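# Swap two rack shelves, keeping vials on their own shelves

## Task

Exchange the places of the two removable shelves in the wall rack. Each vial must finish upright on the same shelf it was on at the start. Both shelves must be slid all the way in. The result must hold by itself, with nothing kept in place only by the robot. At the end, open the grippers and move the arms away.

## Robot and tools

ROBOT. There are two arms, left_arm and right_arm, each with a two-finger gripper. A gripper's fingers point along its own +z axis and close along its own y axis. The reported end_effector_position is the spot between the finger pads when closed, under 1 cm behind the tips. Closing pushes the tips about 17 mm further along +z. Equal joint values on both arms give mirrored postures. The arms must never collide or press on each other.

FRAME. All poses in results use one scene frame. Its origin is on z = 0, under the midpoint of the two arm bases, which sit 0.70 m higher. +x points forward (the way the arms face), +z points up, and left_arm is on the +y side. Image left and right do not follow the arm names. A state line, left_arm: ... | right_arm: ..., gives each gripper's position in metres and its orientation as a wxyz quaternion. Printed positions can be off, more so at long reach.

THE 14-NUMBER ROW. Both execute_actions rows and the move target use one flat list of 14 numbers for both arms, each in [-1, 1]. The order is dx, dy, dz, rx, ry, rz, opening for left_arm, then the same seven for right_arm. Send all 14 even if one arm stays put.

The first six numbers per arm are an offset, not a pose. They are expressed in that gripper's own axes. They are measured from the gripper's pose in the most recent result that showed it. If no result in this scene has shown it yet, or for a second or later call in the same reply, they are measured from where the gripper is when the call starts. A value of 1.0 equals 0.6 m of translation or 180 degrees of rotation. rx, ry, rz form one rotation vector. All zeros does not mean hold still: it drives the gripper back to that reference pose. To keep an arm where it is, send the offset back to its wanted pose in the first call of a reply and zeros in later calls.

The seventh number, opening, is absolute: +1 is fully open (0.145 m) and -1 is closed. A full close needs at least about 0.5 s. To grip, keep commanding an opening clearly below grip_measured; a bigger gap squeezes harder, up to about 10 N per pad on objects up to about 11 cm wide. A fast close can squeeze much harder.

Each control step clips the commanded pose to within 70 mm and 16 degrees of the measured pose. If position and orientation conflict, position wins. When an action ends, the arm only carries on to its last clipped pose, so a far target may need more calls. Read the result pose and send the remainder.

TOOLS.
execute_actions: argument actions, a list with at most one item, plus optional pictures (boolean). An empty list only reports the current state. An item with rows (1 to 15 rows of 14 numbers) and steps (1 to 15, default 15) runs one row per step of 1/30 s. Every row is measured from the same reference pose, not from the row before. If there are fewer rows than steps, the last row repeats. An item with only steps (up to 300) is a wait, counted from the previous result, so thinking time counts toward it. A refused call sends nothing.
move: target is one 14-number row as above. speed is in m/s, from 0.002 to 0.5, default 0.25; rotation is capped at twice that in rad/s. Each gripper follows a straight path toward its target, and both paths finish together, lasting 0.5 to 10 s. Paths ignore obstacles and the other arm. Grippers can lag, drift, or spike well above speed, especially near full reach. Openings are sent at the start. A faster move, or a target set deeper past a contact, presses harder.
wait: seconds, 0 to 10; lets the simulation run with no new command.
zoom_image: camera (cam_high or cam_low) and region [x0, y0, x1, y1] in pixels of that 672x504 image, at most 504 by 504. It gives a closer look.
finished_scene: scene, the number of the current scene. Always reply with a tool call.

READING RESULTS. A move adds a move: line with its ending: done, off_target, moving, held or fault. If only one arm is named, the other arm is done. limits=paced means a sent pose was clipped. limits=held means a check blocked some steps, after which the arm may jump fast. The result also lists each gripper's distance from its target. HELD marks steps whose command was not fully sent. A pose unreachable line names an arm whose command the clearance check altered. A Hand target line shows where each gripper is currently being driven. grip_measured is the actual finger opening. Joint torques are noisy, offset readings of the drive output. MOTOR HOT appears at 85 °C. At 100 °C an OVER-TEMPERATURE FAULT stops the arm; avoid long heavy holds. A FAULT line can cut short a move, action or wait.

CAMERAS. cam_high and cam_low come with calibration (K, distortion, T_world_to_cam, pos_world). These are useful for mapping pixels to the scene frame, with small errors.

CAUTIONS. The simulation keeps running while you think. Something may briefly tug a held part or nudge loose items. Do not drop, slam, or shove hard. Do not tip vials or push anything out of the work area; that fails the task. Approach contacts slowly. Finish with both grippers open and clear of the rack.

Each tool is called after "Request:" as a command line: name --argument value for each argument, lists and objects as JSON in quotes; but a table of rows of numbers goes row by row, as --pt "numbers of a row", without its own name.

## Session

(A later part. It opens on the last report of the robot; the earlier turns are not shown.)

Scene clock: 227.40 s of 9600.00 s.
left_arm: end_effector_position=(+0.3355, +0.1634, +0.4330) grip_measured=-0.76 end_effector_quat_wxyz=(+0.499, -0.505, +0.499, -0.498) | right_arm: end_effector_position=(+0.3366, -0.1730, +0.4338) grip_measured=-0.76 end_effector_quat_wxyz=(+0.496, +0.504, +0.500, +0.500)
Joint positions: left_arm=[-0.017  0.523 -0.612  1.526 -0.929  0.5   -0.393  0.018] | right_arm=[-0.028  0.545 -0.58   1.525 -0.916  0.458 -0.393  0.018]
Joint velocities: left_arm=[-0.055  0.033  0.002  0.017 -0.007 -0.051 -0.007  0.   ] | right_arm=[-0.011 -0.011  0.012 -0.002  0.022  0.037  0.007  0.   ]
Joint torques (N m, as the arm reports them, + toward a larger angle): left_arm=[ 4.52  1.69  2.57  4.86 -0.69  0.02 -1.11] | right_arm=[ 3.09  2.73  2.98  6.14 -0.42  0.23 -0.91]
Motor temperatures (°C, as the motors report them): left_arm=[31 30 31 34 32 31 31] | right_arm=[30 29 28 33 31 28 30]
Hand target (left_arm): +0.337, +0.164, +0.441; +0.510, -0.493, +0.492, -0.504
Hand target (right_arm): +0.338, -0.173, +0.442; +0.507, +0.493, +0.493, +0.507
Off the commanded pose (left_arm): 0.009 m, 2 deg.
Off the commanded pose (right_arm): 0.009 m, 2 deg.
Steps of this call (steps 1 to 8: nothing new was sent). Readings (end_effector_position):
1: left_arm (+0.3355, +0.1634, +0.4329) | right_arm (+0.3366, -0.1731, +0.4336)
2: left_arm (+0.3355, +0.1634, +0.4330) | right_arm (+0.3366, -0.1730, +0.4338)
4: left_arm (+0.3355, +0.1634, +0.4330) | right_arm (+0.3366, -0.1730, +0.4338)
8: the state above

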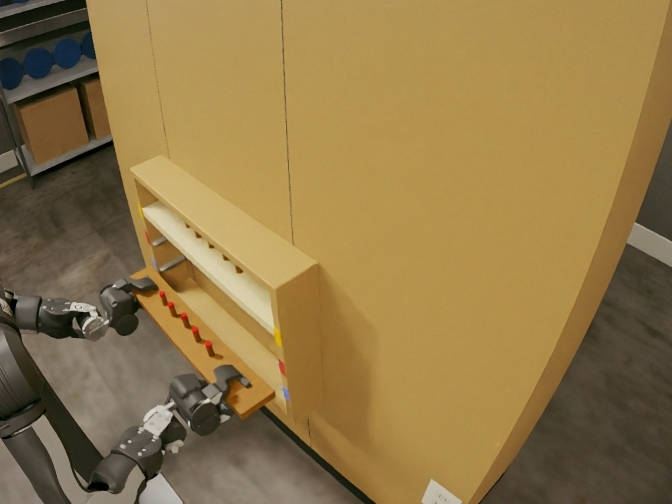

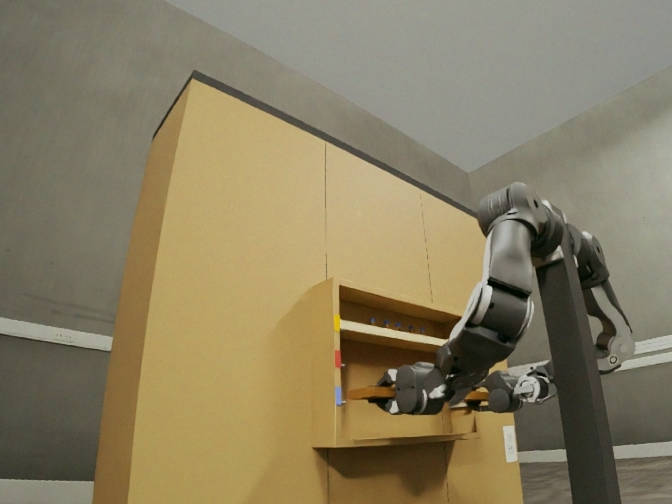

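Request:
execute_actions --actions '[{"rows":[[0,-0.0153,0.0026,0.0115,0,0.0032,-1,0,0.0155,0.0024,-0.0115,0,-0.003,-1],[0,-0.0203,0.003,0.0113,0,0.0032,-1,0,0.0204,0.0027,-0.0113,0,-0.003,-1],[0.0001,-0.0279,0.0035,0.011,0,0.0032,-1,0.0001,0.0279,0.0032,-0.011,0,-0.003,-1],[0.0001,-0.0377,0.0043,0.0107,0,0.0032,-1,0.0002,0.0376,0.0038,-0.0107,0,-0.003,-1],[0.0002,-0.0493,0.0051,0.0104,0,0.0032,-1,0.0003,0.0491,0.0045,-0.0104,0,-0.003,-1],[0.0003,-0.0621,0.006,0.0101,0,0.0032,-1,0.0004,0.0618,0.0053,-0.0101,0,-0.003,-1],[0.0003,-0.0757,0.007,0.0098,0,0.0032,-1,0.0005,0.0752,0.0061,-0.0098,0,-0.003,-1],[0.0004,-0.0895,0.008,0.0095,0,0.0032,-1,0.0006,0.0888,0.0069,-0.0095,0,-0.003,-1],[0.0005,-0.1031,0.009,0.0093,0,0.0032,-1,0.0007,0.1022,0.0077,-0.0093,0,-0.003,-1],[0.0006,-0.1159,0.0099,0.0091,0,0.0032,-1,0.0008,0.1149,0.0085,-0.0091,0,-0.003,-1],[0.0006,-0.1275,0.0107,0.009,0,0.0032,-1,0.0009,0.1264,0.0092,-0.009,0,-0.003,-1],[0.0007,-0.1373,0.0115,0.009,0,0.0032,-1,0.001,0.1361,0.0098,-0.009,0,-0.003,-1],[0.0007,-0.1449,0.012,0.009,0,0.0032,-1,0.001,0.1436,0.0103,-0.009,0,-0.003,-1],[0.0007,-0.1499,0.0124,0.009,0,0.0032,-1,0.001,0.1485,0.0106,-0.009,0,-0.003,-1],[0.0007,-0.1517,0.0125,0.009,0,0.0032,-1,0.001,0.1503,0.0107,-0.009,0,-0.003,-1]],"steps":15}]' --pictures false

Request:
execute_actions --actions '[{"steps":10}]'

Request:
zoom_image --camera "cam_high" --region '[100, 180, 310, 420]'

Request:
zoom_image --camera "cam_low" --region '[325, 305, 425, 410]'

Scene clock: 260.97 s of 9600.00 s.
left_arm: end_effector_position=(+0.3425, +0.1632, +0.5233) grip_measured=-0.76 end_effector_quat_wxyz=(+0.506, -0.497, +0.492, -0.505) | right_arm: end_effector_position=(+0.3436, -0.1720, +0.5244) grip_measured=-0.76 end_effector_quat_wxyz=(+0.505, +0.494, +0.494, +0.508)
Joint positions: left_arm=[ 0.071  0.709 -0.62   1.904 -0.913  0.685 -0.098  0.018] | right_arm=[ 0.051  0.734 -0.58   1.899 -0.887  0.642 -0.112  0.019]
Joint velocities: left_arm=[ 0.033 -0.011 -0.056  0.066  0.007  0.212  0.286 -0.   ] | right_arm=[ 0.033  0.033 -0.051  0.105  0.022  0.139  0.227 -0.   ]
Joint torques (N m, as the arm reports them, + toward a larger angle): left_arm=[ 4.71  1.78  1.57  3.74 -0.69 -0.08 -0.58] | right_arm=[ 3.06  2.88  1.56  5.06 -0.47  0.06 -0.46]
Motor temperatures (°C, as the motors report them): left_arm=[31 30 31 34 32 31 31] | right_arm=[29 29 28 33 31 28 30]
Hand target (left_arm): +0.342, +0.162, +0.523; +0.506, -0.495, +0.495, -0.503
Hand target (right_arm): +0.343, -0.170, +0.524; +0.504, +0.493, +0.497, +0.506
Off the commanded pose (left_arm): 0.001 m, 1 deg.
Off the commanded pose (right_arm): 0.001 m, 0 deg.
Steps of this call (steps 1 to 90: nothing new was sent; then 30.07 s passed at rest; steps 91 to 105: all 15 steps of this action). Readings (end_effector_position):
91: left_arm (+0.3355, +0.1634, +0.4333) | right_arm (+0.3366, -0.1730, +0.4343)
92: left_arm (+0.3354, +0.1634, +0.4351) | right_arm (+0.3365, -0.1731, +0.4360)
94: left_arm (+0.3354, +0.1634, +0.4462) | right_arm (+0.3366, -0.1728, +0.4469)
98: left_arm (+0.3383, +0.1634, +0.4819) | right_arm (+0.3395, -0.1722, +0.4828)
105: the state above

Scene clock: 261.30 s of 9600.00 s.
left_arm: end_effector_position=(+0.3419, +0.1631, +0.5188) grip_measured=-0.76 end_effector_quat_wxyz=(+0.500, -0.504, +0.497, -0.499) | right_arm: end_effector_position=(+0.3431, -0.1719, +0.5198) grip_measured=-0.76 end_effector_quat_wxyz=(+0.499, +0.501, +0.498, +0.502)
Joint positions: left_arm=[ 0.07   0.709 -0.623  1.904 -0.909  0.692 -0.078  0.018] | right_arm=[ 0.051  0.734 -0.585  1.9   -0.882  0.648 -0.093  0.018]
Joint velocities: left_arm=[-0.033 -0.055 -0.017 -0.002 -0.066  0.022 -0.007 -0.   ] | right_arm=[-0.033 -0.077  0.007  0.012 -0.022  0.022  0.022 -0.   ]
Joint torques (N m, as the arm reports them, + toward a larger angle): left_arm=[ 4.99  1.88  2.19  3.87 -0.82 -0.08 -0.78] | right_arm=[ 3.42  2.86  2.28  5.09 -0.53  0.09 -0.62]
Motor temperatures (°C, as the motors report them): left_arm=[31 30 31 34 32 31 31] | right_arm=[29 29 28 33 31 28 30]
Hand target (left_arm): +0.342, +0.162, +0.524; +0.506, -0.495, +0.495, -0.503
Hand target (right_arm): +0.343, -0.170, +0.524; +0.504, +0.492, +0.498, +0.506
Off the commanded pose (left_arm): 0.005 m, 2 deg.
Off the commanded pose (right_arm): 0.004 m, 1 deg.
Steps of this call (steps 1 to 10: nothing new was sent). Readings (end_effector_position):
1: left_arm (+0.3424, +0.1632, +0.5222) | right_arm (+0.3436, -0.1720, +0.5233)
2: left_arm (+0.3422, +0.1631, +0.5204) | right_arm (+0.3433, -0.1719, +0.5213)
4: left_arm (+0.3419, +0.1631, +0.5189) | right_arm (+0.3431, -0.1719, +0.5199)
8: left_arm (+0.3419, +0.1631, +0.5188) | right_arm (+0.3431, -0.1719, +0.5198)
10: the state above

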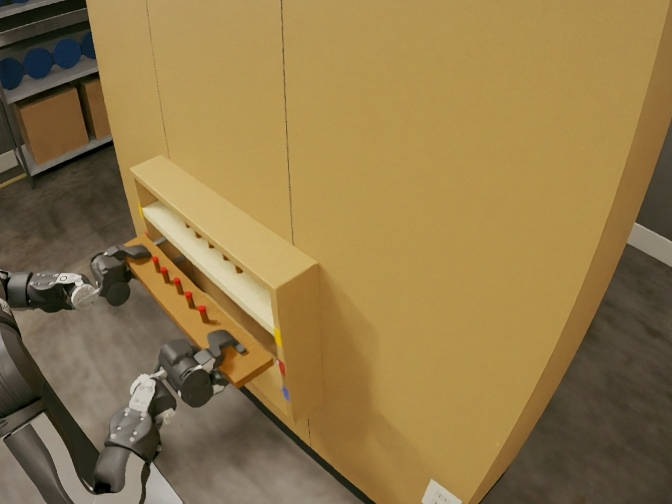

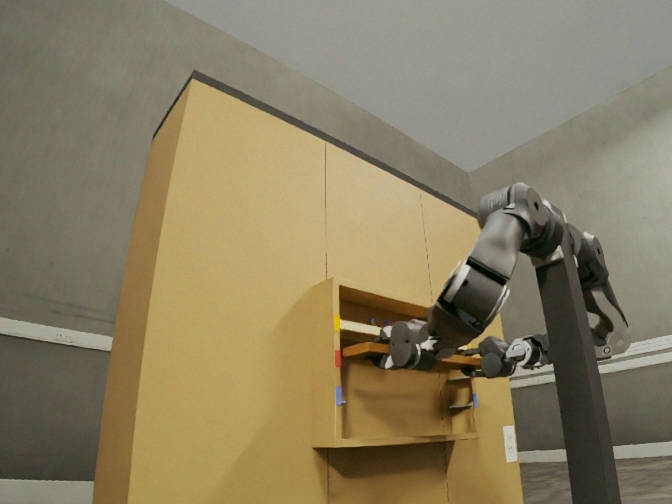

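Region (100, 180, 310, 420) of cam_high's 672x504 image, scaled by 2.100, with more detail than that image has; it fills the left 441 columns of this view, and the rest is white.

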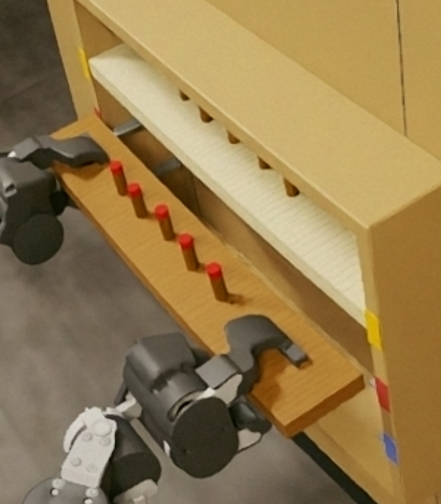

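Region (325, 305, 425, 410) of cam_low's 672x504 image, scaled by 4.800, with more detail than that image has; it fills the left 480 columns of this view, and the rest is white.

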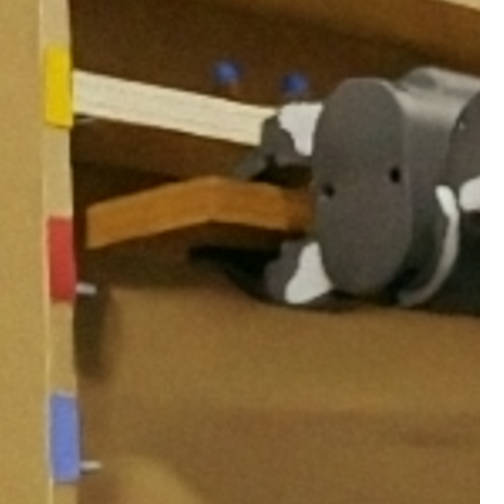

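Request:
execute_actions --actions '[{"rows":[[0.0015,-0.0084,0.0007,0.0068,0.0016,0.003,-1,0.002,0.0066,0.0006,-0.006,0,-0.0032,-1],[0.0015,-0.008,0.0025,0.007,0.0016,0.003,-1,0.002,0.0061,0.0024,-0.0062,0,-0.0032,-1],[0.0015,-0.0075,0.0052,0.0072,0.0016,0.003,-1,0.0018,0.0055,0.005,-0.0064,0,-0.0032,-1],[0.0015,-0.007,0.0088,0.0074,0.0016,0.003,-1,0.0016,0.0049,0.0085,-0.0066,0,-0.0032,-1],[0.0015,-0.0065,0.013,0.0075,0.0016,0.003,-1,0.0014,0.0043,0.0126,-0.0067,0,-0.0032,-1],[0.0015,-0.006,0.0176,0.0075,0.0016,0.003,-1,0.0012,0.0037,0.0171,-0.0067,0,-0.0032,-1],[0.0015,-0.0055,0.0225,0.0075,0.0016,0.003,-1,0.001,0.0031,0.0218,-0.0067,0,-0.0032,-1],[0.0015,-0.005,0.0275,0.0075,0.0016,0.003,-1,0.001,0.0025,0.0267,-0.0067,0,-0.0032,-1],[0.0015,-0.0045,0.0324,0.0075,0.0016,0.003,-1,0.001,0.002,0.0314,-0.0067,0,-0.0032,-1],[0.0015,-0.004,0.037,0.0075,0.0016,0.003,-1,0.001,0.0015,0.0359,-0.0067,0,-0.0032,-1],[0.0015,-0.0036,0.0412,0.0075,0.0016,0.003,-1,0.001,0.001,0.04,-0.0067,0,-0.0032,-1],[0.0015,-0.0033,0.0448,0.0075,0.0016,0.003,-1,0.001,0.0007,0.0435,-0.0067,0,-0.0032,-1],[0.0015,-0.003,0.0475,0.0075,0.0016,0.003,-1,0.001,0.0004,0.0461,-0.0067,0,-0.0032,-1],[0.0015,-0.0028,0.0493,0.0075,0.0016,0.003,-1,0.001,0.0002,0.0479,-0.0067,0,-0.0032,-1],[0.0015,-0.0027,0.05,0.0075,0.0016,0.003,-1,0.001,0.0001,0.0485,-0.0067,0,-0.0032,-1]],"steps":15}]' --pictures false

Request:
execute_actions --actions '[{"steps":6}]'

Request:
zoom_image --camera "cam_high" --region '[110, 180, 310, 410]'

Request:
zoom_image --camera "cam_low" --region '[325, 305, 495, 410]'

Scene clock: 306.80 s of 9600.00 s.
left_arm: end_effector_position=(+0.3708, +0.1630, +0.5158) grip_measured=-0.76 end_effector_quat_wxyz=(+0.500, -0.503, +0.497, -0.500) | right_arm: end_effector_position=(+0.3713, -0.1722, +0.5164) grip_measured=-0.76 end_effector_quat_wxyz=(+0.500, +0.502, +0.496, +0.502)
Joint positions: left_arm=[ 0.192  0.656 -0.647  1.77  -0.89   0.636 -0.068  0.018] | right_arm=[ 0.176  0.679 -0.617  1.765 -0.867  0.601 -0.085  0.018]
Joint velocities: left_arm=[-0.033 -0.033 -0.007 -0.046 -0.051 -0.007 -0.022  0.   ] | right_arm=[-0.033  0.011 -0.012 -0.032  0.066  0.022 -0.022  0.   ]
Joint torques (N m, as the arm reports them, + toward a larger angle): left_arm=[ 6.66  1.14  2.21  2.98 -0.73 -0.06 -0.81] | right_arm=[ 4.84  2.46  2.39  4.03 -0.49  0.13 -0.64]
Motor temperatures (°C, as the motors report them): left_arm=[31 30 31 34 32 31 31] | right_arm=[29 29 28 33 31 28 30]
Hand target (left_arm): +0.372, +0.162, +0.521; +0.507, -0.495, +0.494, -0.504
Hand target (right_arm): +0.372, -0.171, +0.520; +0.506, +0.494, +0.495, +0.504
Off the commanded pose (left_arm): 0.005 m, 1 deg.
Off the commanded pose (right_arm): 0.004 m, 1 deg.
Steps of this call (steps 1 to 90: nothing new was sent; then 42.00 s passed at rest; steps 91 to 105: all 15 steps of this action). Readings (end_effector_position):
91: left_arm (+0.3419, +0.1631, +0.5188) | right_arm (+0.3430, -0.1720, +0.5197)
92: left_arm (+0.3421, +0.1633, +0.5185) | right_arm (+0.3433, -0.1719, +0.5193)
94: left_arm (+0.3453, +0.1639, +0.5176) | right_arm (+0.3465, -0.1715, +0.5184)
98: left_arm (+0.3567, +0.1630, +0.5178) | right_arm (+0.3577, -0.1722, +0.5187)
105: the state above

Scene clock: 307.00 s of 9600.00 s.
left_arm: end_effector_position=(+0.3709, +0.1629, +0.5157) grip_measured=-0.76 end_effector_quat_wxyz=(+0.500, -0.504, +0.497, -0.500) | right_arm: end_effector_position=(+0.3713, -0.1721, +0.5163) grip_measured=-0.76 end_effector_quat_wxyz=(+0.500, +0.502, +0.497, +0.502)
Joint positions: left_arm=[ 0.192  0.656 -0.648  1.769 -0.889  0.636 -0.068  0.018] | right_arm=[ 0.176  0.679 -0.617  1.765 -0.866  0.601 -0.085  0.018]
Joint velocities: left_arm=[-0.099 -0.011 -0.002 -0.002 -0.095  0.007 -0.066  0.   ] | right_arm=[-0.077  0.011 -0.002 -0.002 -0.066 -0.007 -0.081 -0.   ]
Joint torques (N m, as the arm reports them, + toward a larger angle): left_arm=[ 6.67  1.42  2.38  3.01 -0.73 -0.1  -0.82] | right_arm=[ 4.83  2.5   2.41  4.05 -0.48  0.1  -0.62]
Motor temperatures (°C, as the motors report them): left_arm=[31 30 31 34 32 31 31] | right_arm=[29 29 28 33 31 28 30]
Hand target (left_arm): +0.372, +0.162, +0.521; +0.507, -0.495, +0.494, -0.504
Hand target (right_arm): +0.372, -0.171, +0.520; +0.506, +0.494, +0.495, +0.505
Off the commanded pose (left_arm): 0.005 m, 1 deg.
Off the commanded pose (right_arm): 0.004 m, 1 deg.
Steps of this call (steps 1 to 6: nothing new was sent). Readings (end_effector_position):
1: left_arm (+0.3709, +0.1629, +0.5157) | right_arm (+0.3714, -0.1722, +0.5165)
2: left_arm (+0.3709, +0.1629, +0.5157) | right_arm (+0.3713, -0.1721, +0.5164)
4: left_arm (+0.3709, +0.1629, +0.5157) | right_arm (+0.3713, -0.1721, +0.5163)
6: the state above

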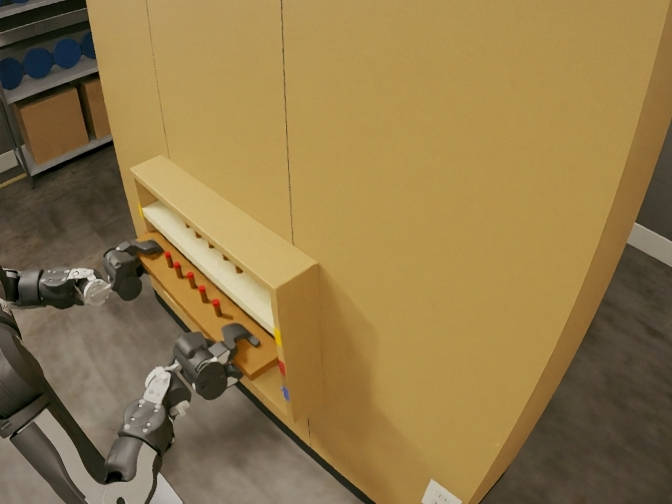

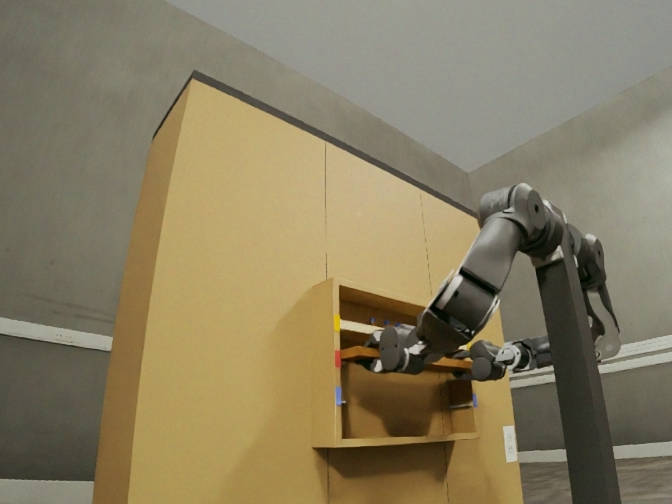

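Region (110, 180, 310, 410) of cam_high's 672x504 image, scaled by 2.191, with more detail than that image has; it fills the left 438 columns of this view, and the rest is white.

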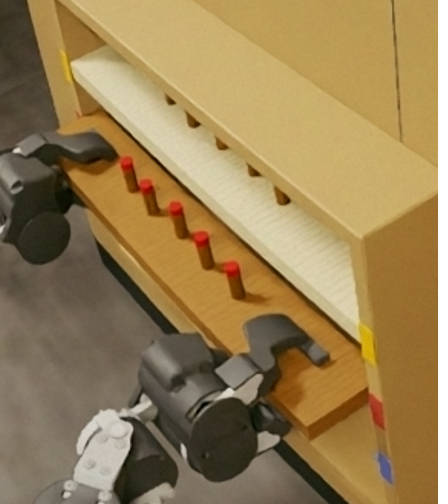

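Region (325, 305, 495, 410) of cam_low's 672x504 image, scaled by 2.965, with more detail than that image has; it fills the top 311 rows of this view, and the rest is white.

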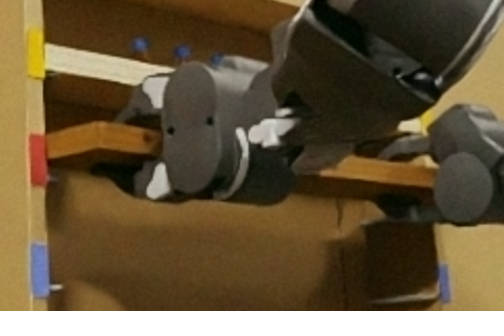

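Request:
execute_actions --actions '[{"rows":[[0.0012,-0.008,0.0032,0.0073,0.001,0.003,-1,0.001,0.0055,0.0024,-0.006,0.001,-0.003,-1],[0.0012,-0.0072,0.0066,0.0073,0.001,0.003,-1,0.001,0.0047,0.0058,-0.0062,0.001,-0.003,-1],[0.0013,-0.0064,0.0118,0.0073,0.001,0.003,-1,0.001,0.0039,0.011,-0.0064,0.001,-0.003,-1],[0.0013,-0.0056,0.0185,0.0073,0.001,0.003,-1,0.001,0.0031,0.0177,-0.0065,0.001,-0.003,-1],[0.0014,-0.0048,0.0264,0.0073,0.001,0.003,-1,0.001,0.0023,0.0256,-0.0065,0.001,-0.003,-1],[0.0014,-0.004,0.0352,0.0073,0.001,0.003,-1,0.001,0.0015,0.0344,-0.0065,0.001,-0.003,-1],[0.0015,-0.0033,0.0444,0.0073,0.001,0.003,-1,0.001,0.0008,0.0436,-0.0065,0.001,-0.003,-1],[0.0016,-0.0027,0.0539,0.0073,0.001,0.003,-1,0.001,0.0002,0.0531,-0.0065,0.001,-0.003,-1],[0.0017,-0.0022,0.0631,0.0073,0.001,0.003,-1,0.001,0,0.0623,-0.0065,0.001,-0.003,-1],[0.0017,-0.0022,0.0719,0.0073,0.001,0.003,-1,0.001,0,0.0711,-0.0065,0.001,-0.003,-1],[0.0018,-0.0022,0.0798,0.0073,0.001,0.003,-1,0.001,0,0.079,-0.0065,0.001,-0.003,-1],[0.0018,-0.0022,0.0865,0.0073,0.001,0.003,-1,0.001,0,0.0857,-0.0065,0.001,-0.003,-1],[0.0019,-0.0022,0.0917,0.0073,0.001,0.003,-1,0.001,0,0.0909,-0.0065,0.001,-0.003,-1],[0.0019,-0.0022,0.0951,0.0073,0.001,0.003,-1,0.001,0,0.0943,-0.0065,0.001,-0.003,-1],[0.0019,-0.0022,0.0963,0.0073,0.001,0.003,-1,0.001,0,0.0955,-0.0065,0.001,-0.003,-1]],"steps":15}]' --pictures false

Request:
execute_actions --actions '[{"steps":4}]' --pictures false

Request:
execute_actions --actions '[{"rows":[[0.001,-0.0078,0.002,0.0075,0,0.003,-1,0.001,0.0068,0.002,-0.007,0,-0.003,-1],[0.001,-0.0072,0.002,0.008,0,0.003,-1,0.001,0.0062,0.002,-0.0075,0,-0.003,-1],[0.001,-0.0064,0.002,0.0085,0,0.003,-1,0.001,0.0054,0.002,-0.008,0,-0.003,-1],[0.001,-0.0056,0.002,0.009,0,0.003,-1,0.001,0.0046,0.002,-0.0085,0,-0.003,-1],[0.001,-0.0048,0.002,0.0095,0,0.003,-1,0.001,0.0038,0.002,-0.009,0,-0.003,-1],[0.001,-0.004,0.002,0.01,0,0.003,-1,0.001,0.003,0.002,-0.0095,0,-0.003,-1],[0.001,-0.0032,0.002,0.01,0,0.003,-1,0.001,0.0022,0.002,-0.0095,0,-0.003,-1],[0.001,-0.0024,0.002,0.01,0,0.003,-1,0.001,0.0014,0.002,-0.0095,0,-0.003,-1],[0.001,-0.0016,0.002,0.01,0,0.003,-1,0.001,0.0006,0.002,-0.0095,0,-0.003,-1],[0.001,-0.0008,0.002,0.01,0,0.003,-1,0.001,-0.0002,0.002,-0.0095,0,-0.003,-1],[0.001,0,0.002,0.01,0,0.003,-1,0.001,-0.001,0.002,-0.0095,0,-0.003,-1],[0.001,0.0008,0.002,0.01,0,0.003,-1,0.001,-0.0018,0.002,-0.0095,0,-0.003,-1],[0.001,0.0016,0.002,0.01,0,0.003,-1,0.001,-0.0026,0.002,-0.0095,0,-0.003,-1],[0.001,0.0024,0.002,0.01,0,0.003,-1,0.001,-0.0034,0.002,-0.0095,0,-0.003,-1],[0.001,0.0032,0.002,0.01,0,0.003,-1,0.001,-0.0042,0.002,-0.0095,0,-0.003,-1]],"steps":15}]' --pictures false

Request:
execute_actions --actions '[{"steps":6}]'

Request:
zoom_image --camera "cam_low" --region '[325, 305, 495, 410]'

Scene clock: 357.27 s of 9600.00 s.
left_arm: end_effector_position=(+0.4276, +0.1621, +0.5121) grip_measured=-0.76 end_effector_quat_wxyz=(+0.499, -0.505, +0.497, -0.500) | right_arm: end_effector_position=(+0.4277, -0.1722, +0.5123) grip_measured=-0.76 end_effector_quat_wxyz=(+0.499, +0.503, +0.496, +0.502)
Joint positions: left_arm=[ 0.412  0.529 -0.673  1.474 -0.873  0.515 -0.062  0.018] | right_arm=[ 0.401  0.555 -0.652  1.469 -0.851  0.481 -0.079  0.018]
Joint velocities: left_arm=[-0.121  0.011 -0.007 -0.081  0.007 -0.125  0.037 -0.   ] | right_arm=[ 0.011 -0.033 -0.012 -0.09   0.051 -0.081 -0.037 -0.   ]
Joint torques (N m, as the arm reports them, + toward a larger angle): left_arm=[ 8.02  1.14  2.37  2.99 -0.63 -0.02 -1.  ] | right_arm=[ 6.2   2.29  2.38  3.97 -0.4   0.18 -0.76]
Motor temperatures (°C, as the motors report them): left_arm=[31 30 31 33 32 31 31] | right_arm=[30 29 28 32 32 28 30]
Hand target (left_arm): +0.429, +0.161, +0.518; +0.507, -0.494, +0.494, -0.505
Hand target (right_arm): +0.428, -0.172, +0.517; +0.506, +0.494, +0.494, +0.506
Off the commanded pose (left_arm): 0.005 m, 2 deg.
Off the commanded pose (right_arm): 0.004 m, 1 deg.
Steps of this call (steps 1 to 90: nothing new was sent; then 46.77 s passed at rest; steps 91 to 105: all 15 steps of this action). Readings (end_effector_position):
91: left_arm (+0.3712, +0.1629, +0.5154) | right_arm (+0.3716, -0.1722, +0.5159)
92: left_arm (+0.3725, +0.1629, +0.5143) | right_arm (+0.3729, -0.1721, +0.5147)
94: left_arm (+0.3791, +0.1628, +0.5122) | right_arm (+0.3795, -0.1721, +0.5125)
98: left_arm (+0.4009, +0.1625, +0.5133) | right_arm (+0.4012, -0.1724, +0.5135)
105: the state above

Scene clock: 357.40 s of 9600.00 s.
left_arm: end_effector_position=(+0.4277, +0.1619, +0.5120) grip_measured=-0.76 end_effector_quat_wxyz=(+0.499, -0.504, +0.497, -0.500) | right_arm: end_effector_position=(+0.4278, -0.1722, +0.5119) grip_measured=-0.76 end_effector_quat_wxyz=(+0.498, +0.504, +0.496, +0.502)
Joint positions: left_arm=[ 0.412  0.529 -0.674  1.473 -0.873  0.514 -0.062  0.018] | right_arm=[ 0.402  0.555 -0.652  1.467 -0.85   0.479 -0.079  0.018]
Joint velocities: left_arm=[ 0.011 -0.055  0.002 -0.012 -0.007  0.037  0.022  0.   ] | right_arm=[-0.011  0.033  0.002  0.007 -0.11   0.037 -0.037  0.   ]
Joint torques (N m, as the arm reports them, + toward a larger angle): left_arm=[ 8.21  1.18  2.37  3.01 -0.62 -0.11 -1.01] | right_arm=[ 6.24  2.33  2.5   4.03 -0.4   0.09 -0.76]
Motor temperatures (°C, as the motors report them): left_arm=[31 30 31 33 32 31 31] | right_arm=[30 29 28 32 32 28 30]
Hand target (left_arm): +0.429, +0.161, +0.518; +0.507, -0.494, +0.494, -0.505
Hand target (right_arm): +0.428, -0.172, +0.517; +0.506, +0.494, +0.494, +0.506
Off the commanded pose (left_arm): 0.005 m, 2 deg.
Off the commanded pose (right_arm): 0.005 m, 2 deg.
Steps of this call (steps 1 to 4: nothing new was sent). Readings (end_effector_position):
1: left_arm (+0.4277, +0.1619, +0.5122) | right_arm (+0.4279, -0.1722, +0.5122)
2: left_arm (+0.4277, +0.1619, +0.5120) | right_arm (+0.4278, -0.1722, +0.5120)
4: the state above

Scene clock: 357.90 s of 9600.00 s.
left_arm: end_effector_position=(+0.4289, +0.1623, +0.5064) grip_measured=-0.76 end_effector_quat_wxyz=(+0.502, -0.503, +0.494, -0.501) | right_arm: end_effector_position=(+0.4291, -0.1723, +0.5066) grip_measured=-0.76 end_effector_quat_wxyz=(+0.500, +0.503, +0.493, +0.504)
Joint positions: left_arm=[ 0.408  0.514 -0.674  1.439 -0.873  0.503 -0.098  0.018] | right_arm=[ 0.399  0.538 -0.652  1.433 -0.851  0.467 -0.114  0.018]
Joint velocities: left_arm=[-0.055  0.011 -0.007 -0.037 -0.007  0.066 -0.066 -0.   ] | right_arm=[-0.011 -0.011  0.002 -0.032  0.022  0.022 -0.095 -0.   ]
Joint torques (N m, as the arm reports them, + toward a larger angle): left_arm=[ 7.02  0.68  2.28  2.59 -0.63 -0.03 -0.95] | right_arm=[ 5.24  2.1   2.35  3.68 -0.36  0.15 -0.77]
Motor temperatures (°C, as the motors report them): left_arm=[31 30 31 33 32 31 31] | right_arm=[30 29 28 32 32 28 30]
Hand target (left_arm): +0.429, +0.162, +0.510; +0.509, -0.494, +0.492, -0.505
Hand target (right_arm): +0.429, -0.172, +0.509; +0.508, +0.494, +0.491, +0.507
Off the commanded pose (left_arm): 0.004 m, 1 deg.
Off the commanded pose (right_arm): 0.003 m, 1 deg.
Steps of this call (steps 1 to 15: all 15 steps of this action). Readings (end_effector_position):
1: left_arm (+0.4278, +0.1620, +0.5114) | right_arm (+0.4279, -0.1721, +0.5114)
2: left_arm (+0.4280, +0.1621, +0.5104) | right_arm (+0.4282, -0.1722, +0.5103)
4: left_arm (+0.4283, +0.1622, +0.5090) | right_arm (+0.4285, -0.1722, +0.5090)
8: left_arm (+0.4285, +0.1623, +0.5077) | right_arm (+0.4288, -0.1722, +0.5079)
15: the state above

Scene clock: 358.10 s of 9600.00 s.
left_arm: end_effector_position=(+0.4289, +0.1622, +0.5065) grip_measured=-0.76 end_effector_quat_wxyz=(+0.502, -0.503, +0.494, -0.501) | right_arm: end_effector_position=(+0.4292, -0.1723, +0.5067) grip_measured=-0.76 end_effector_quat_wxyz=(+0.501, +0.502, +0.492, +0.505)
Joint positions: left_arm=[ 0.408  0.513 -0.674  1.438 -0.873  0.502 -0.1    0.018] | right_arm=[ 0.399  0.537 -0.652  1.432 -0.851  0.467 -0.116  0.018]
Joint velocities: left_arm=[ 0.033  0.011 -0.012 -0.002 -0.037 -0.007 -0.066  0.   ] | right_arm=[-0.033  0.055  0.002  0.002  0.051  0.007  0.037  0.   ]
Joint torques (N m, as the arm reports them, + toward a larger angle): left_arm=[ 7.08  0.86  2.28  2.72 -0.62 -0.07 -1.03] | right_arm=[ 5.26  1.99  2.36  3.75 -0.38  0.14 -0.81]
Motor temperatures (°C, as the motors report them): left_arm=[31 30 31 33 32 31 31] | right_arm=[30 29 28 32 32 28 30]
Hand target (left_arm): +0.429, +0.162, +0.510; +0.509, -0.494, +0.491, -0.505
Hand target (right_arm): +0.429, -0.172, +0.509; +0.508, +0.494, +0.491, +0.507
Off the commanded pose (left_arm): 0.004 m, 1 deg.
Off the commanded pose (right_arm): 0.003 m, 1 deg.
Steps of this call (steps 1 to 6: nothing new was sent). Readings (end_effector_position):
1: left_arm (+0.4289, +0.1623, +0.5064) | right_arm (+0.4292, -0.1723, +0.5067)
2: left_arm (+0.4289, +0.1622, +0.5064) | right_arm (+0.4292, -0.1723, +0.5067)
4: left_arm (+0.4289, +0.1622, +0.5065) | right_arm (+0.4292, -0.1723, +0.5067)
6: the state above

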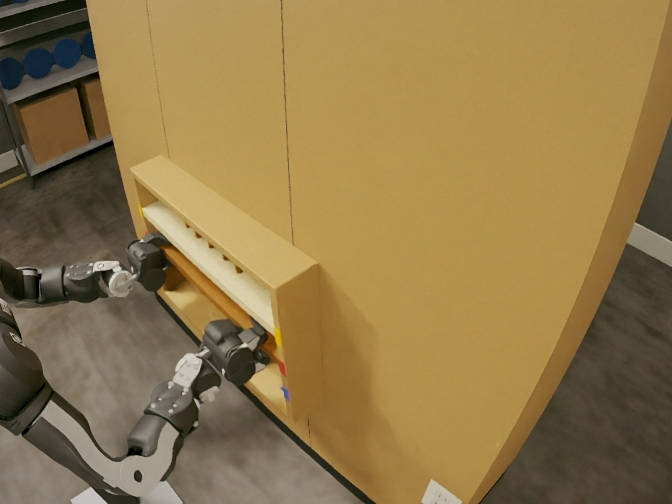

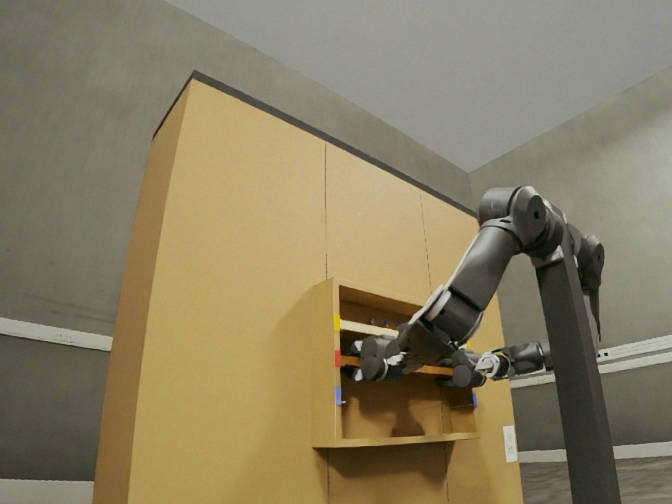

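Region (325, 305, 495, 410) of cam_low's 672x504 image, scaled by 2.965, with more detail than that image has; it fills the top 311 rows of this view, and the rest is white.

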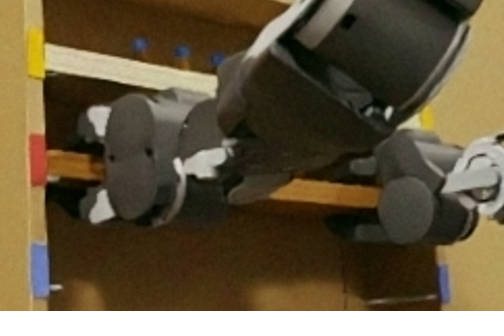

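Request:
execute_actions --actions '[{"rows":[[0,-0.005,0,0.006,0,0.0025,-1,0,0.004,0,-0.005,0,-0.0025,-1],[0,-0.004,0,0.0045,0,0.002,-0.95,0,0.0032,0,-0.0037,0,-0.002,-0.95],[0,-0.003,0,0.003,0,0.0015,-0.9,0,0.0024,0,-0.0024,0,-0.0015,-0.9],[0,-0.002,0,0.0015,0,0.001,-0.86,0,0.0016,0,-0.001,0,-0.001,-0.86],[0,-0.001,0,0,0,0.0005,-0.83,0,0.0008,0,0,0,-0.0005,-0.83],[0,0,0,-0.001,0,0,-0.8,0,0,0,0.0012,0,0,-0.8],[0,0.0005,0,-0.002,0,0,-0.78,0,-0.0005,0,0.0024,0,0,-0.78],[0,0.001,0,-0.0025,0,0,-0.76,0,-0.001,0,0.003,0,0,-0.76],[0,0.001,0,-0.0025,0,0,-0.73,0,-0.001,0,0.003,0,0,-0.73],[0,0.001,0,-0.0025,0,0,-0.69,0,-0.001,0,0.003,0,0,-0.69],[0,0.001,0,-0.0025,0,0,-0.64,0,-0.001,0,0.003,0,0,-0.64],[0,0.001,0,-0.0025,0,0,-0.59,0,-0.001,0,0.003,0,0,-0.59],[0,0.001,0,-0.0025,0,0,-0.54,0,-0.001,0,0.003,0,0,-0.54],[0,0.001,0,-0.0025,0,0,-0.49,0,-0.001,0,0.003,0,0,-0.49],[0,0.001,0,-0.0025,0,0,-0.45,0,-0.001,0,0.003,0,0,-0.45]],"steps":15}]' --pictures false

Request:
move --target '[0,-0.002,-0.097,0,0,0,-0.45,0,0.002,-0.097,0,0,0,-0.45]' --speed 0.13

Request:
move --target '[-0.005,-0.125,0,0,0.042,0.002,-0.45,-0.005,0.125,0,0,0.04,-0.003,-0.45]' --speed 0.15

Request:
zoom_image --camera "cam_low" --region '[325, 280, 495, 400]'

Scene clock: 387.27 s of 9600.00 s.
left_arm: end_effector_position=(+0.4288, +0.1622, +0.5054) grip_measured=-0.45 end_effector_quat_wxyz=(+0.500, -0.505, +0.495, -0.500) | right_arm: end_effector_position=(+0.4291, -0.1724, +0.5057) grip_measured=-0.45 end_effector_quat_wxyz=(+0.498, +0.505, +0.493, +0.503)
Joint positions: left_arm=[ 0.408  0.513 -0.674  1.438 -0.87   0.502 -0.095  0.042] | right_arm=[ 0.399  0.538 -0.652  1.433 -0.848  0.467 -0.109  0.042]
Joint velocities: left_arm=[ 0.011  0.011 -0.007 -0.007 -0.037 -0.081 -0.051  0.007] | right_arm=[ 0.055 -0.055 -0.012  0.002  0.022 -0.095 -0.007  0.007]
Joint torques (N m, as the arm reports them, + toward a larger angle): left_arm=[ 7.06  1.2   2.36  3.46 -0.28 -0.01 -0.35] | right_arm=[ 5.58  2.45  2.44  4.71 -0.1   0.22 -0.29]
Motor temperatures (°C, as the motors report them): left_arm=[31 30 31 33 32 31 31] | right_arm=[30 29 28 32 31 28 30]
Hand target (left_arm): +0.429, +0.162, +0.506; +0.500, -0.505, +0.496, -0.500
Hand target (right_arm): +0.429, -0.172, +0.506; +0.499, +0.504, +0.495, +0.502
Off the commanded pose (left_arm): 0.001 m, 0 deg.
Off the commanded pose (right_arm): 0.001 m, 0 deg.
Steps of this call (steps 1 to 90: nothing new was sent; then 25.67 s passed at rest; steps 91 to 105: all 15 steps of this action). Readings (end_effector_position):
91: left_arm (+0.4288, +0.1622, +0.5063) | right_arm (+0.4292, -0.1723, +0.5067)
92: left_arm (+0.4288, +0.1622, +0.5064) | right_arm (+0.4292, -0.1723, +0.5067)
94: left_arm (+0.4288, +0.1623, +0.5063) | right_arm (+0.4292, -0.1723, +0.5066)
98: left_arm (+0.4288, +0.1622, +0.5061) | right_arm (+0.4291, -0.1723, +0.5064)
105: the state above

Scene clock: 388.27 s of 9600.00 s.
left_arm: end_effector_position=(+0.3696, +0.1613, +0.5017) grip_measured=-0.45 end_effector_quat_wxyz=(+0.495, -0.508, +0.500, -0.497) | right_arm: end_effector_position=(+0.3703, -0.1713, +0.5025) grip_measured=-0.45 end_effector_quat_wxyz=(+0.494, +0.507, +0.498, +0.500)
Joint positions: left_arm=[ 0.175  0.632 -0.652  1.729 -0.888  0.619 -0.1    0.042] | right_arm=[ 0.16   0.658 -0.622  1.724 -0.861  0.583 -0.118  0.042]
Joint velocities: left_arm=[ 0.121 -0.011 -0.002  0.002 -0.007  0.066 -0.037 -0.   ] | right_arm=[-0.055 -0.055 -0.022  0.007 -0.007 -0.037  0.022 -0.   ]
Joint torques (N m, as the arm reports them, + toward a larger angle): left_arm=[ 5.64  1.33  3.37  3.54 -0.33  0.03 -0.71] | right_arm=[ 4.09  2.38  3.69  4.72 -0.15  0.22 -0.59]
Motor temperatures (°C, as the motors report them): left_arm=[31 30 31 33 32 31 31] | right_arm=[30 29 28 32 31 28 30]
Hand target (left_arm): +0.371, +0.162, +0.506; +0.499, -0.506, +0.495, -0.500
Hand target (right_arm): +0.371, -0.172, +0.506; +0.499, +0.505, +0.494, +0.502
Off the commanded pose (left_arm): 0.005 m, 1 deg.
Off the commanded pose (right_arm): 0.004 m, 1 deg.
move: off_target (left_arm, right_arm)

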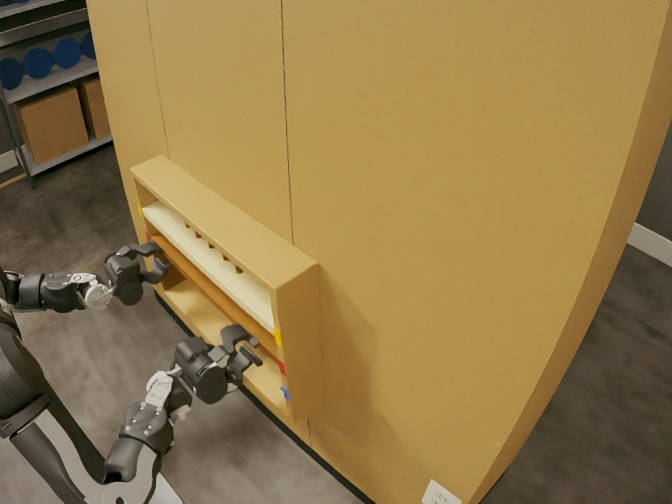

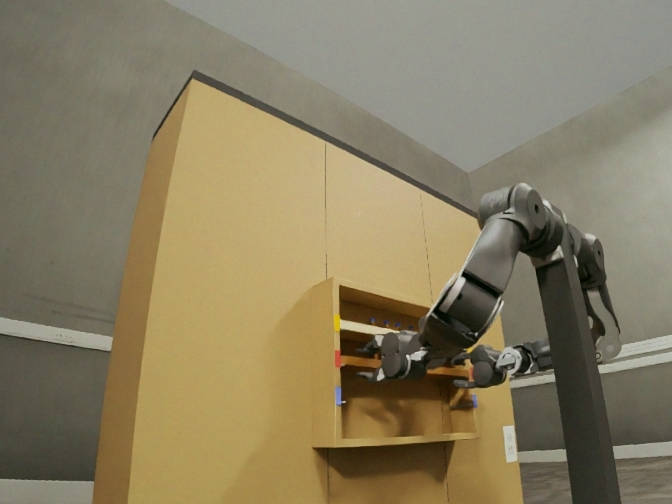

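Scene clock: 389.10 s of 9600.00 s.
left_arm: end_effector_position=(+0.3699, +0.1646, +0.5775) grip_measured=-0.45 end_effector_quat_wxyz=(+0.464, -0.472, +0.531, -0.529) | right_arm: end_effector_position=(+0.3705, -0.1739, +0.5797) grip_measured=-0.45 end_effector_quat_wxyz=(+0.467, +0.469, +0.530, +0.530)
Joint positions: left_arm=[ 0.295  0.861 -0.601  1.97  -0.745  0.564  0.108  0.042] | right_arm=[ 0.276  0.89  -0.57   1.963 -0.718  0.534  0.084  0.042]
Joint velocities: left_arm=[-0.033 -0.121 -0.007 -0.027  0.037 -0.007 -0.066 -0.   ] | right_arm=[-0.033 -0.011  0.007  0.002 -0.051 -0.037 -0.066 -0.   ]
Joint torques (N m, as the arm reports them, + toward a larger angle): left_arm=[ 5.23  2.29  2.63  2.35 -0.22 -0.13 -0.37] | right_arm=[ 3.72  3.23  2.79  3.44 -0.05  0.07 -0.31]
Motor temperatures (°C, as the motors report them): left_arm=[31 30 31 33 32 31 31] | right_arm=[30 29 28 32 31 28 30]
Hand target (left_arm): +0.370, +0.163, +0.576; +0.461, -0.472, +0.534, -0.528
Hand target (right_arm): +0.370, -0.173, +0.578; +0.464, +0.470, +0.533, +0.529
Off the commanded pose (left_arm): 0.001 m, 0 deg.
Off the commanded pose (right_arm): 0.003 m, 1 deg.
move: done

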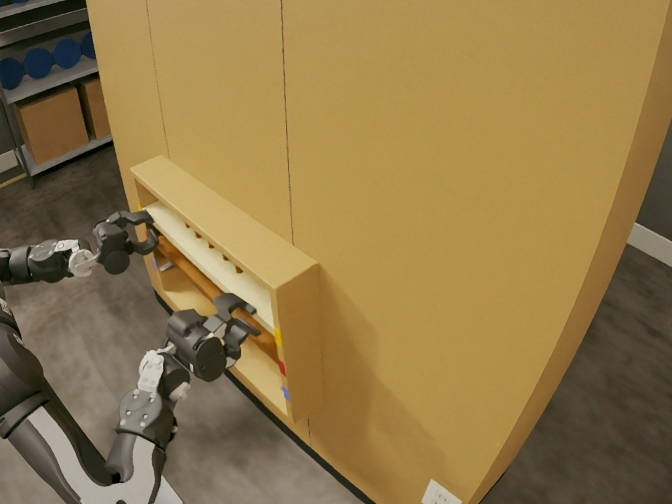

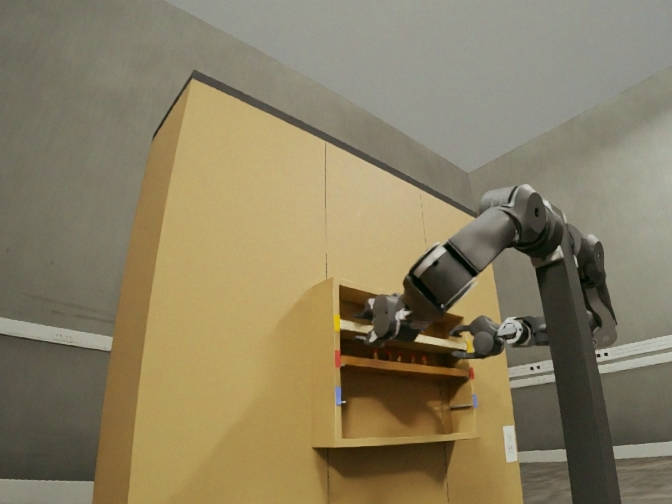

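Region (325, 280, 495, 400) of cam_low's 672x504 image, scaled by 2.965, with more detail than that image has; it fills the top 356 rows of this view, and the rest is white.

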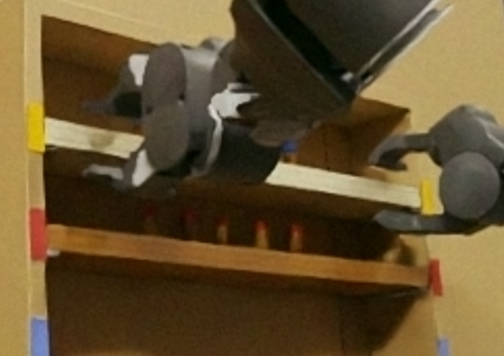

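Request:
move --target '[-0.0119,-0.0055,0.0952,0.002,0,0.002,-0.45,-0.0118,0.001,0.0943,0.0005,0,-0.0006,-0.45]' --speed 0.1

Request:
execute_actions --actions '[{"rows":[[0,0,0,0,0,0,-0.5,0,0,0,0,0,0,-0.5],[0,0,0,0,0,0,-0.54,0,0,0,0,0,0,-0.54],[0,0,0,0,0,0,-0.58,0,0,0,0,0,0,-0.58],[0,0,0,0,0,0,-0.61,0,0,0,0,0,0,-0.61],[0,0,0,0,0,0,-0.64,0,0,0,0,0,0,-0.64],[0,0,0,0,0,0,-0.67,0,0,0,0,0,0,-0.67],[0,0,0,0,0,0,-0.7,0,0,0,0,0,0,-0.7],[0,0,0,0,0,0,-0.72,0,0,0,0,0,0,-0.72],[0,0,0,0,0,0,-0.74,0,0,0,0,0,0,-0.74],[0,0,0,0,0,0,-0.77,0,0,0,0,0,0,-0.77],[0,0,0,0,0,0,-0.8,0,0,0,0,0,0,-0.8],[0,0,0,0,0,0,-0.83,0,0,0,0,0,0,-0.83],[0,0,0,0,0,0,-0.86,0,0,0,0,0,0,-0.86],[0,0,0,0,0,0,-0.88,0,0,0,0,0,0,-0.88],[0,0,0,0,0,0,-0.9,0,0,0,0,0,0,-0.9]],"steps":15}]' --pictures false

Request:
execute_actions --actions '[{"rows":[[0,-0.0015,0,0.001,0,0.0002,-1,0,0.0015,0,-0.001,0,-0.0002,-1],[0,-0.003,0,0.002,0,0.0004,-1,0,0.003,0,-0.002,0,-0.0004,-1],[0,-0.0045,0,0.003,0,0.0006,-1,0,0.0045,0,-0.003,0,-0.0006,-1],[0,-0.006,0,0.004,0,0.0008,-1,0,0.006,0,-0.004,0,-0.0008,-1],[0,-0.0075,0,0.005,0,0.001,-1,0,0.0075,0,-0.005,0,-0.001,-1],[0,-0.009,0,0.0058,0,0.0012,-1,0,0.009,0,-0.0058,0,-0.0012,-1],[0,-0.0105,0,0.0066,0,0.0014,-1,0,0.0105,0,-0.0066,0,-0.0014,-1],[0,-0.012,0,0.0074,0,0.0016,-1,0,0.012,0,-0.0074,0,-0.0016,-1],[0,-0.0135,0,0.0081,0,0.0018,-1,0,0.0135,0,-0.0081,0,-0.0018,-1],[0,-0.015,0,0.0088,0,0.002,-1,0,0.015,0,-0.0088,0,-0.002,-1],[0,-0.0165,0,0.0094,0,0.0022,-1,0,0.0165,0,-0.0094,0,-0.0022,-1],[0,-0.018,0,0.0099,0,0.0024,-1,0,0.018,0,-0.0099,0,-0.0024,-1],[0,-0.0195,0,0.0104,0,0.0025,-1,0,0.0195,0,-0.0104,0,-0.0025,-1],[0,-0.021,0,0.0108,0,0.0025,-1,0,0.021,0,-0.0108,0,-0.0025,-1],[0,-0.022,0,0.011,0,0.0025,-1,0,0.022,0,-0.011,0,-0.0025,-1]],"steps":15}]' --pictures false

Request:
execute_actions --actions '[{"steps":6}]'

Request:
zoom_image --camera "cam_low" --region '[325, 280, 495, 400]'

Scene clock: 434.50 s of 9600.00 s.
left_arm: end_effector_position=(+0.4276, +0.1648, +0.5818) grip_measured=-0.45 end_effector_quat_wxyz=(+0.468, -0.470, +0.528, -0.530) | right_arm: end_effector_position=(+0.4275, -0.1750, +0.5818) grip_measured=-0.45 end_effector_quat_wxyz=(+0.468, +0.470, +0.527, +0.531)
Joint positions: left_arm=[ 0.538  0.721 -0.67   1.679 -0.749  0.446  0.13   0.042] | right_arm=[ 0.524  0.748 -0.65   1.672 -0.724  0.416  0.112  0.042]
Joint velocities: left_arm=[-0.033 -0.033 -0.007 -0.012 -0.037 -0.007 -0.007 -0.   ] | right_arm=[ 0.055 -0.011 -0.007  0.002 -0.095 -0.066 -0.037  0.   ]
Joint torques (N m, as the arm reports them, + toward a larger angle): left_arm=[ 7.3   1.73  2.67  2.15 -0.23 -0.12 -0.43] | right_arm=[ 5.59  2.76  2.91  3.26 -0.05  0.08 -0.32]
Motor temperatures (°C, as the motors report them): left_arm=[31 30 31 33 32 31 31] | right_arm=[29 29 28 32 31 28 29]
Hand target (left_arm): +0.428, +0.164, +0.581; +0.467, -0.468, +0.531, -0.530
Hand target (right_arm): +0.427, -0.174, +0.581; +0.467, +0.469, +0.530, +0.530
Off the commanded pose (left_arm): 0.002 m, 0 deg.
Off the commanded pose (right_arm): 0.002 m, 0 deg.
After step 90, 41.57 s passed at rest.
move: done

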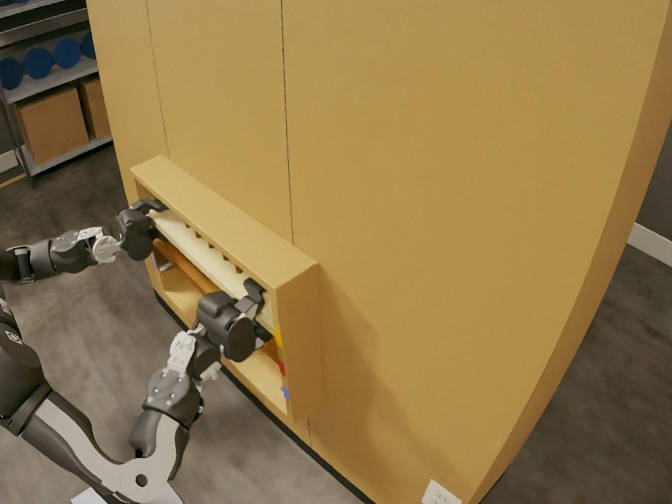

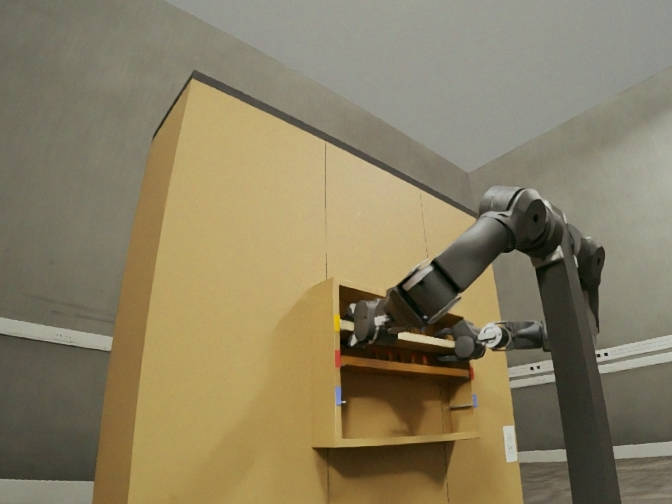

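Scene clock: 435.00 s of 9600.00 s.
left_arm: end_effector_position=(+0.4275, +0.1647, +0.5809) grip_measured=-0.76 end_effector_quat_wxyz=(+0.466, -0.472, +0.529, -0.530) | right_arm: end_effector_position=(+0.4275, -0.1749, +0.5819) grip_measured=-0.76 end_effector_quat_wxyz=(+0.467, +0.471, +0.526, +0.532)
Joint positions: left_arm=[ 0.537  0.721 -0.67   1.679 -0.744  0.446  0.132  0.018] | right_arm=[ 0.524  0.748 -0.65   1.672 -0.719  0.416  0.109  0.018]
Joint velocities: left_arm=[ 0.077  0.033 -0.007  0.012  0.022  0.022 -0.051  0.   ] | right_arm=[ 0.121  0.011 -0.017  0.002 -0.037  0.007  0.007 -0.   ]
Joint torques (N m, as the arm reports them, + toward a larger angle): left_arm=[ 7.19  1.69  3.12  2.22 -0.33 -0.03 -0.59] | right_arm=[ 5.52  2.82  3.22  3.36 -0.14  0.17 -0.4 ]
Motor temperatures (°C, as the motors report them): left_arm=[31 30 31 33 32 31 31] | right_arm=[29 29 28 32 31 28 29]
Hand target (left_arm): +0.428, +0.165, +0.582; +0.468, -0.470, +0.529, -0.530
Hand target (right_arm): +0.427, -0.175, +0.582; +0.468, +0.470, +0.527, +0.531
Off the commanded pose (left_arm): 0.001 m, 0 deg.
Off the commanded pose (right_arm): 0.000 m, 0 deg.
Steps of this call (steps 1 to 15: all 15 steps of this action). Readings (end_effector_position):
1: left_arm (+0.4276, +0.1648, +0.5818) | right_arm (+0.4275, -0.1750, +0.5818)
2: left_arm (+0.4276, +0.1648, +0.5818) | right_arm (+0.4275, -0.1750, +0.5818)
4: left_arm (+0.4276, +0.1648, +0.5818) | right_arm (+0.4275, -0.1750, +0.5818)
8: left_arm (+0.4276, +0.1648, +0.5818) | right_arm (+0.4275, -0.1750, +0.5818)
15: the state above

Scene clock: 435.50 s of 9600.00 s.
left_arm: end_effector_position=(+0.4271, +0.1645, +0.5856) grip_measured=-0.76 end_effector_quat_wxyz=(+0.468, -0.469, +0.526, -0.533) | right_arm: end_effector_position=(+0.4272, -0.1750, +0.5872) grip_measured=-0.76 end_effector_quat_wxyz=(+0.470, +0.469, +0.523, +0.535)
Joint positions: left_arm=[ 0.543  0.726 -0.67   1.69  -0.741  0.452  0.132  0.018] | right_arm=[ 0.532  0.754 -0.65   1.682 -0.715  0.423  0.11   0.018]
Joint velocities: left_arm=[ 0.011 -0.033 -0.007  0.037  0.066  0.007  0.007 -0.   ] | right_arm=[-0.033  0.033  0.007  0.046 -0.007  0.022 -0.066 -0.   ]
Joint torques (N m, as the arm reports them, + toward a larger angle): left_arm=[ 8.8   1.98  4.07  3.86 -0.48 -0.1  -0.65] | right_arm=[ 6.99  2.99  4.41  4.87 -0.31  0.14 -0.57]
Motor temperatures (°C, as the motors report them): left_arm=[31 30 31 33 32 31 31] | right_arm=[30 29 29 32 31 28 29]
Hand target (left_arm): +0.427, +0.165, +0.594; +0.476, -0.462, +0.521, -0.537
Hand target (right_arm): +0.427, -0.175, +0.595; +0.477, +0.460, +0.519, +0.539
Off the commanded pose (left_arm): 0.008 m, 1 deg.
Off the commanded pose (right_arm): 0.008 m, 1 deg.
Steps of this call (steps 1 to 15: all 15 steps of this action). Readings (end_effector_position):
1: left_arm (+0.4275, +0.1647, +0.5808) | right_arm (+0.4275, -0.1749, +0.5819)
2: left_arm (+0.4275, +0.1647, +0.5808) | right_arm (+0.4275, -0.1750, +0.5820)
4: left_arm (+0.4275, +0.1647, +0.5809) | right_arm (+0.4275, -0.1750, +0.5821)
8: left_arm (+0.4274, +0.1647, +0.5811) | right_arm (+0.4274, -0.1749, +0.5826)
15: the state above

Scene clock: 435.70 s of 9600.00 s.
left_arm: end_effector_position=(+0.4271, +0.1646, +0.5863) grip_measured=-0.76 end_effector_quat_wxyz=(+0.468, -0.469, +0.526, -0.533) | right_arm: end_effector_position=(+0.4273, -0.1751, +0.5878) grip_measured=-0.76 end_effector_quat_wxyz=(+0.470, +0.469, +0.523, +0.535)
Joint positions: left_arm=[ 0.545  0.726 -0.67   1.691 -0.741  0.452  0.134  0.018] | right_arm=[ 0.534  0.755 -0.65   1.683 -0.714  0.424  0.111  0.018]
Joint velocities: left_arm=[ 0.033 -0.011 -0.007 -0.002 -0.066  0.022  0.007  0.   ] | right_arm=[-0.011  0.033  0.007 -0.007 -0.022 -0.022 -0.022 -0.   ]
Joint torques (N m, as the arm reports them, + toward a larger angle): left_arm=[ 8.61  2.05  4.16  3.54 -0.5  -0.06 -0.68] | right_arm=[ 6.81  3.05  4.42  4.72 -0.31  0.14 -0.59]
Motor temperatures (°C, as the motors report them): left_arm=[31 30 31 33 32 31 31] | right_arm=[30 29 29 32 31 28 29]
Hand target (left_arm): +0.427, +0.165, +0.594; +0.476, -0.462, +0.522, -0.537
Hand target (right_arm): +0.427, -0.175, +0.595; +0.478, +0.460, +0.519, +0.539
Off the commanded pose (left_arm): 0.008 m, 1 deg.
Off the commanded pose (right_arm): 0.007 m, 1 deg.
Steps of this call (steps 1 to 6: nothing new was sent). Readings (end_effector_position):
1: left_arm (+0.4271, +0.1645, +0.5866) | right_arm (+0.4273, -0.1750, +0.5879)
2: left_arm (+0.4271, +0.1646, +0.5866) | right_arm (+0.4273, -0.1751, +0.5880)
4: left_arm (+0.4271, +0.1646, +0.5864) | right_arm (+0.4273, -0.1751, +0.5878)
6: the state above

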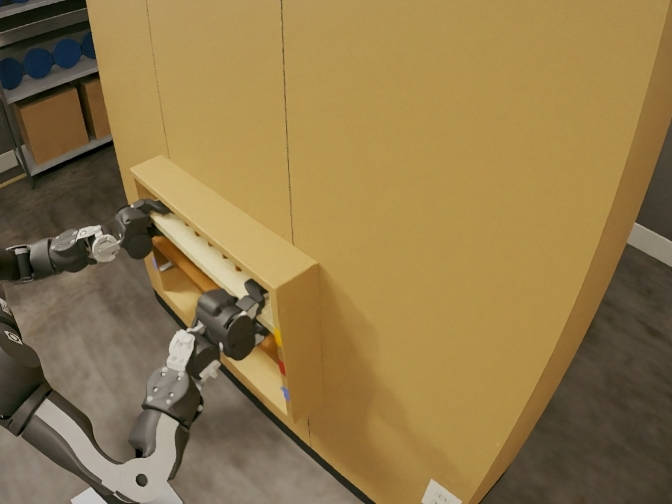

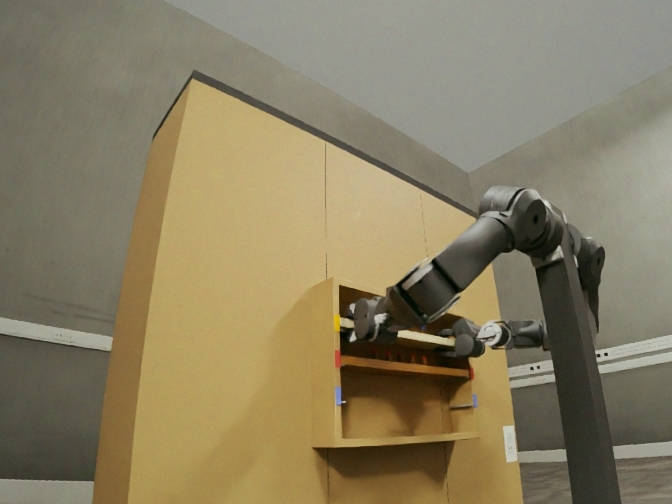

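Region (325, 280, 495, 400) of cam_low's 672x504 image, scaled by 2.965, with more detail than that image has; it fills the top 356 rows of this view, and the rest is white.

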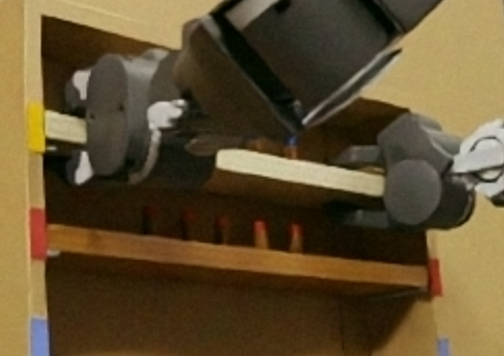

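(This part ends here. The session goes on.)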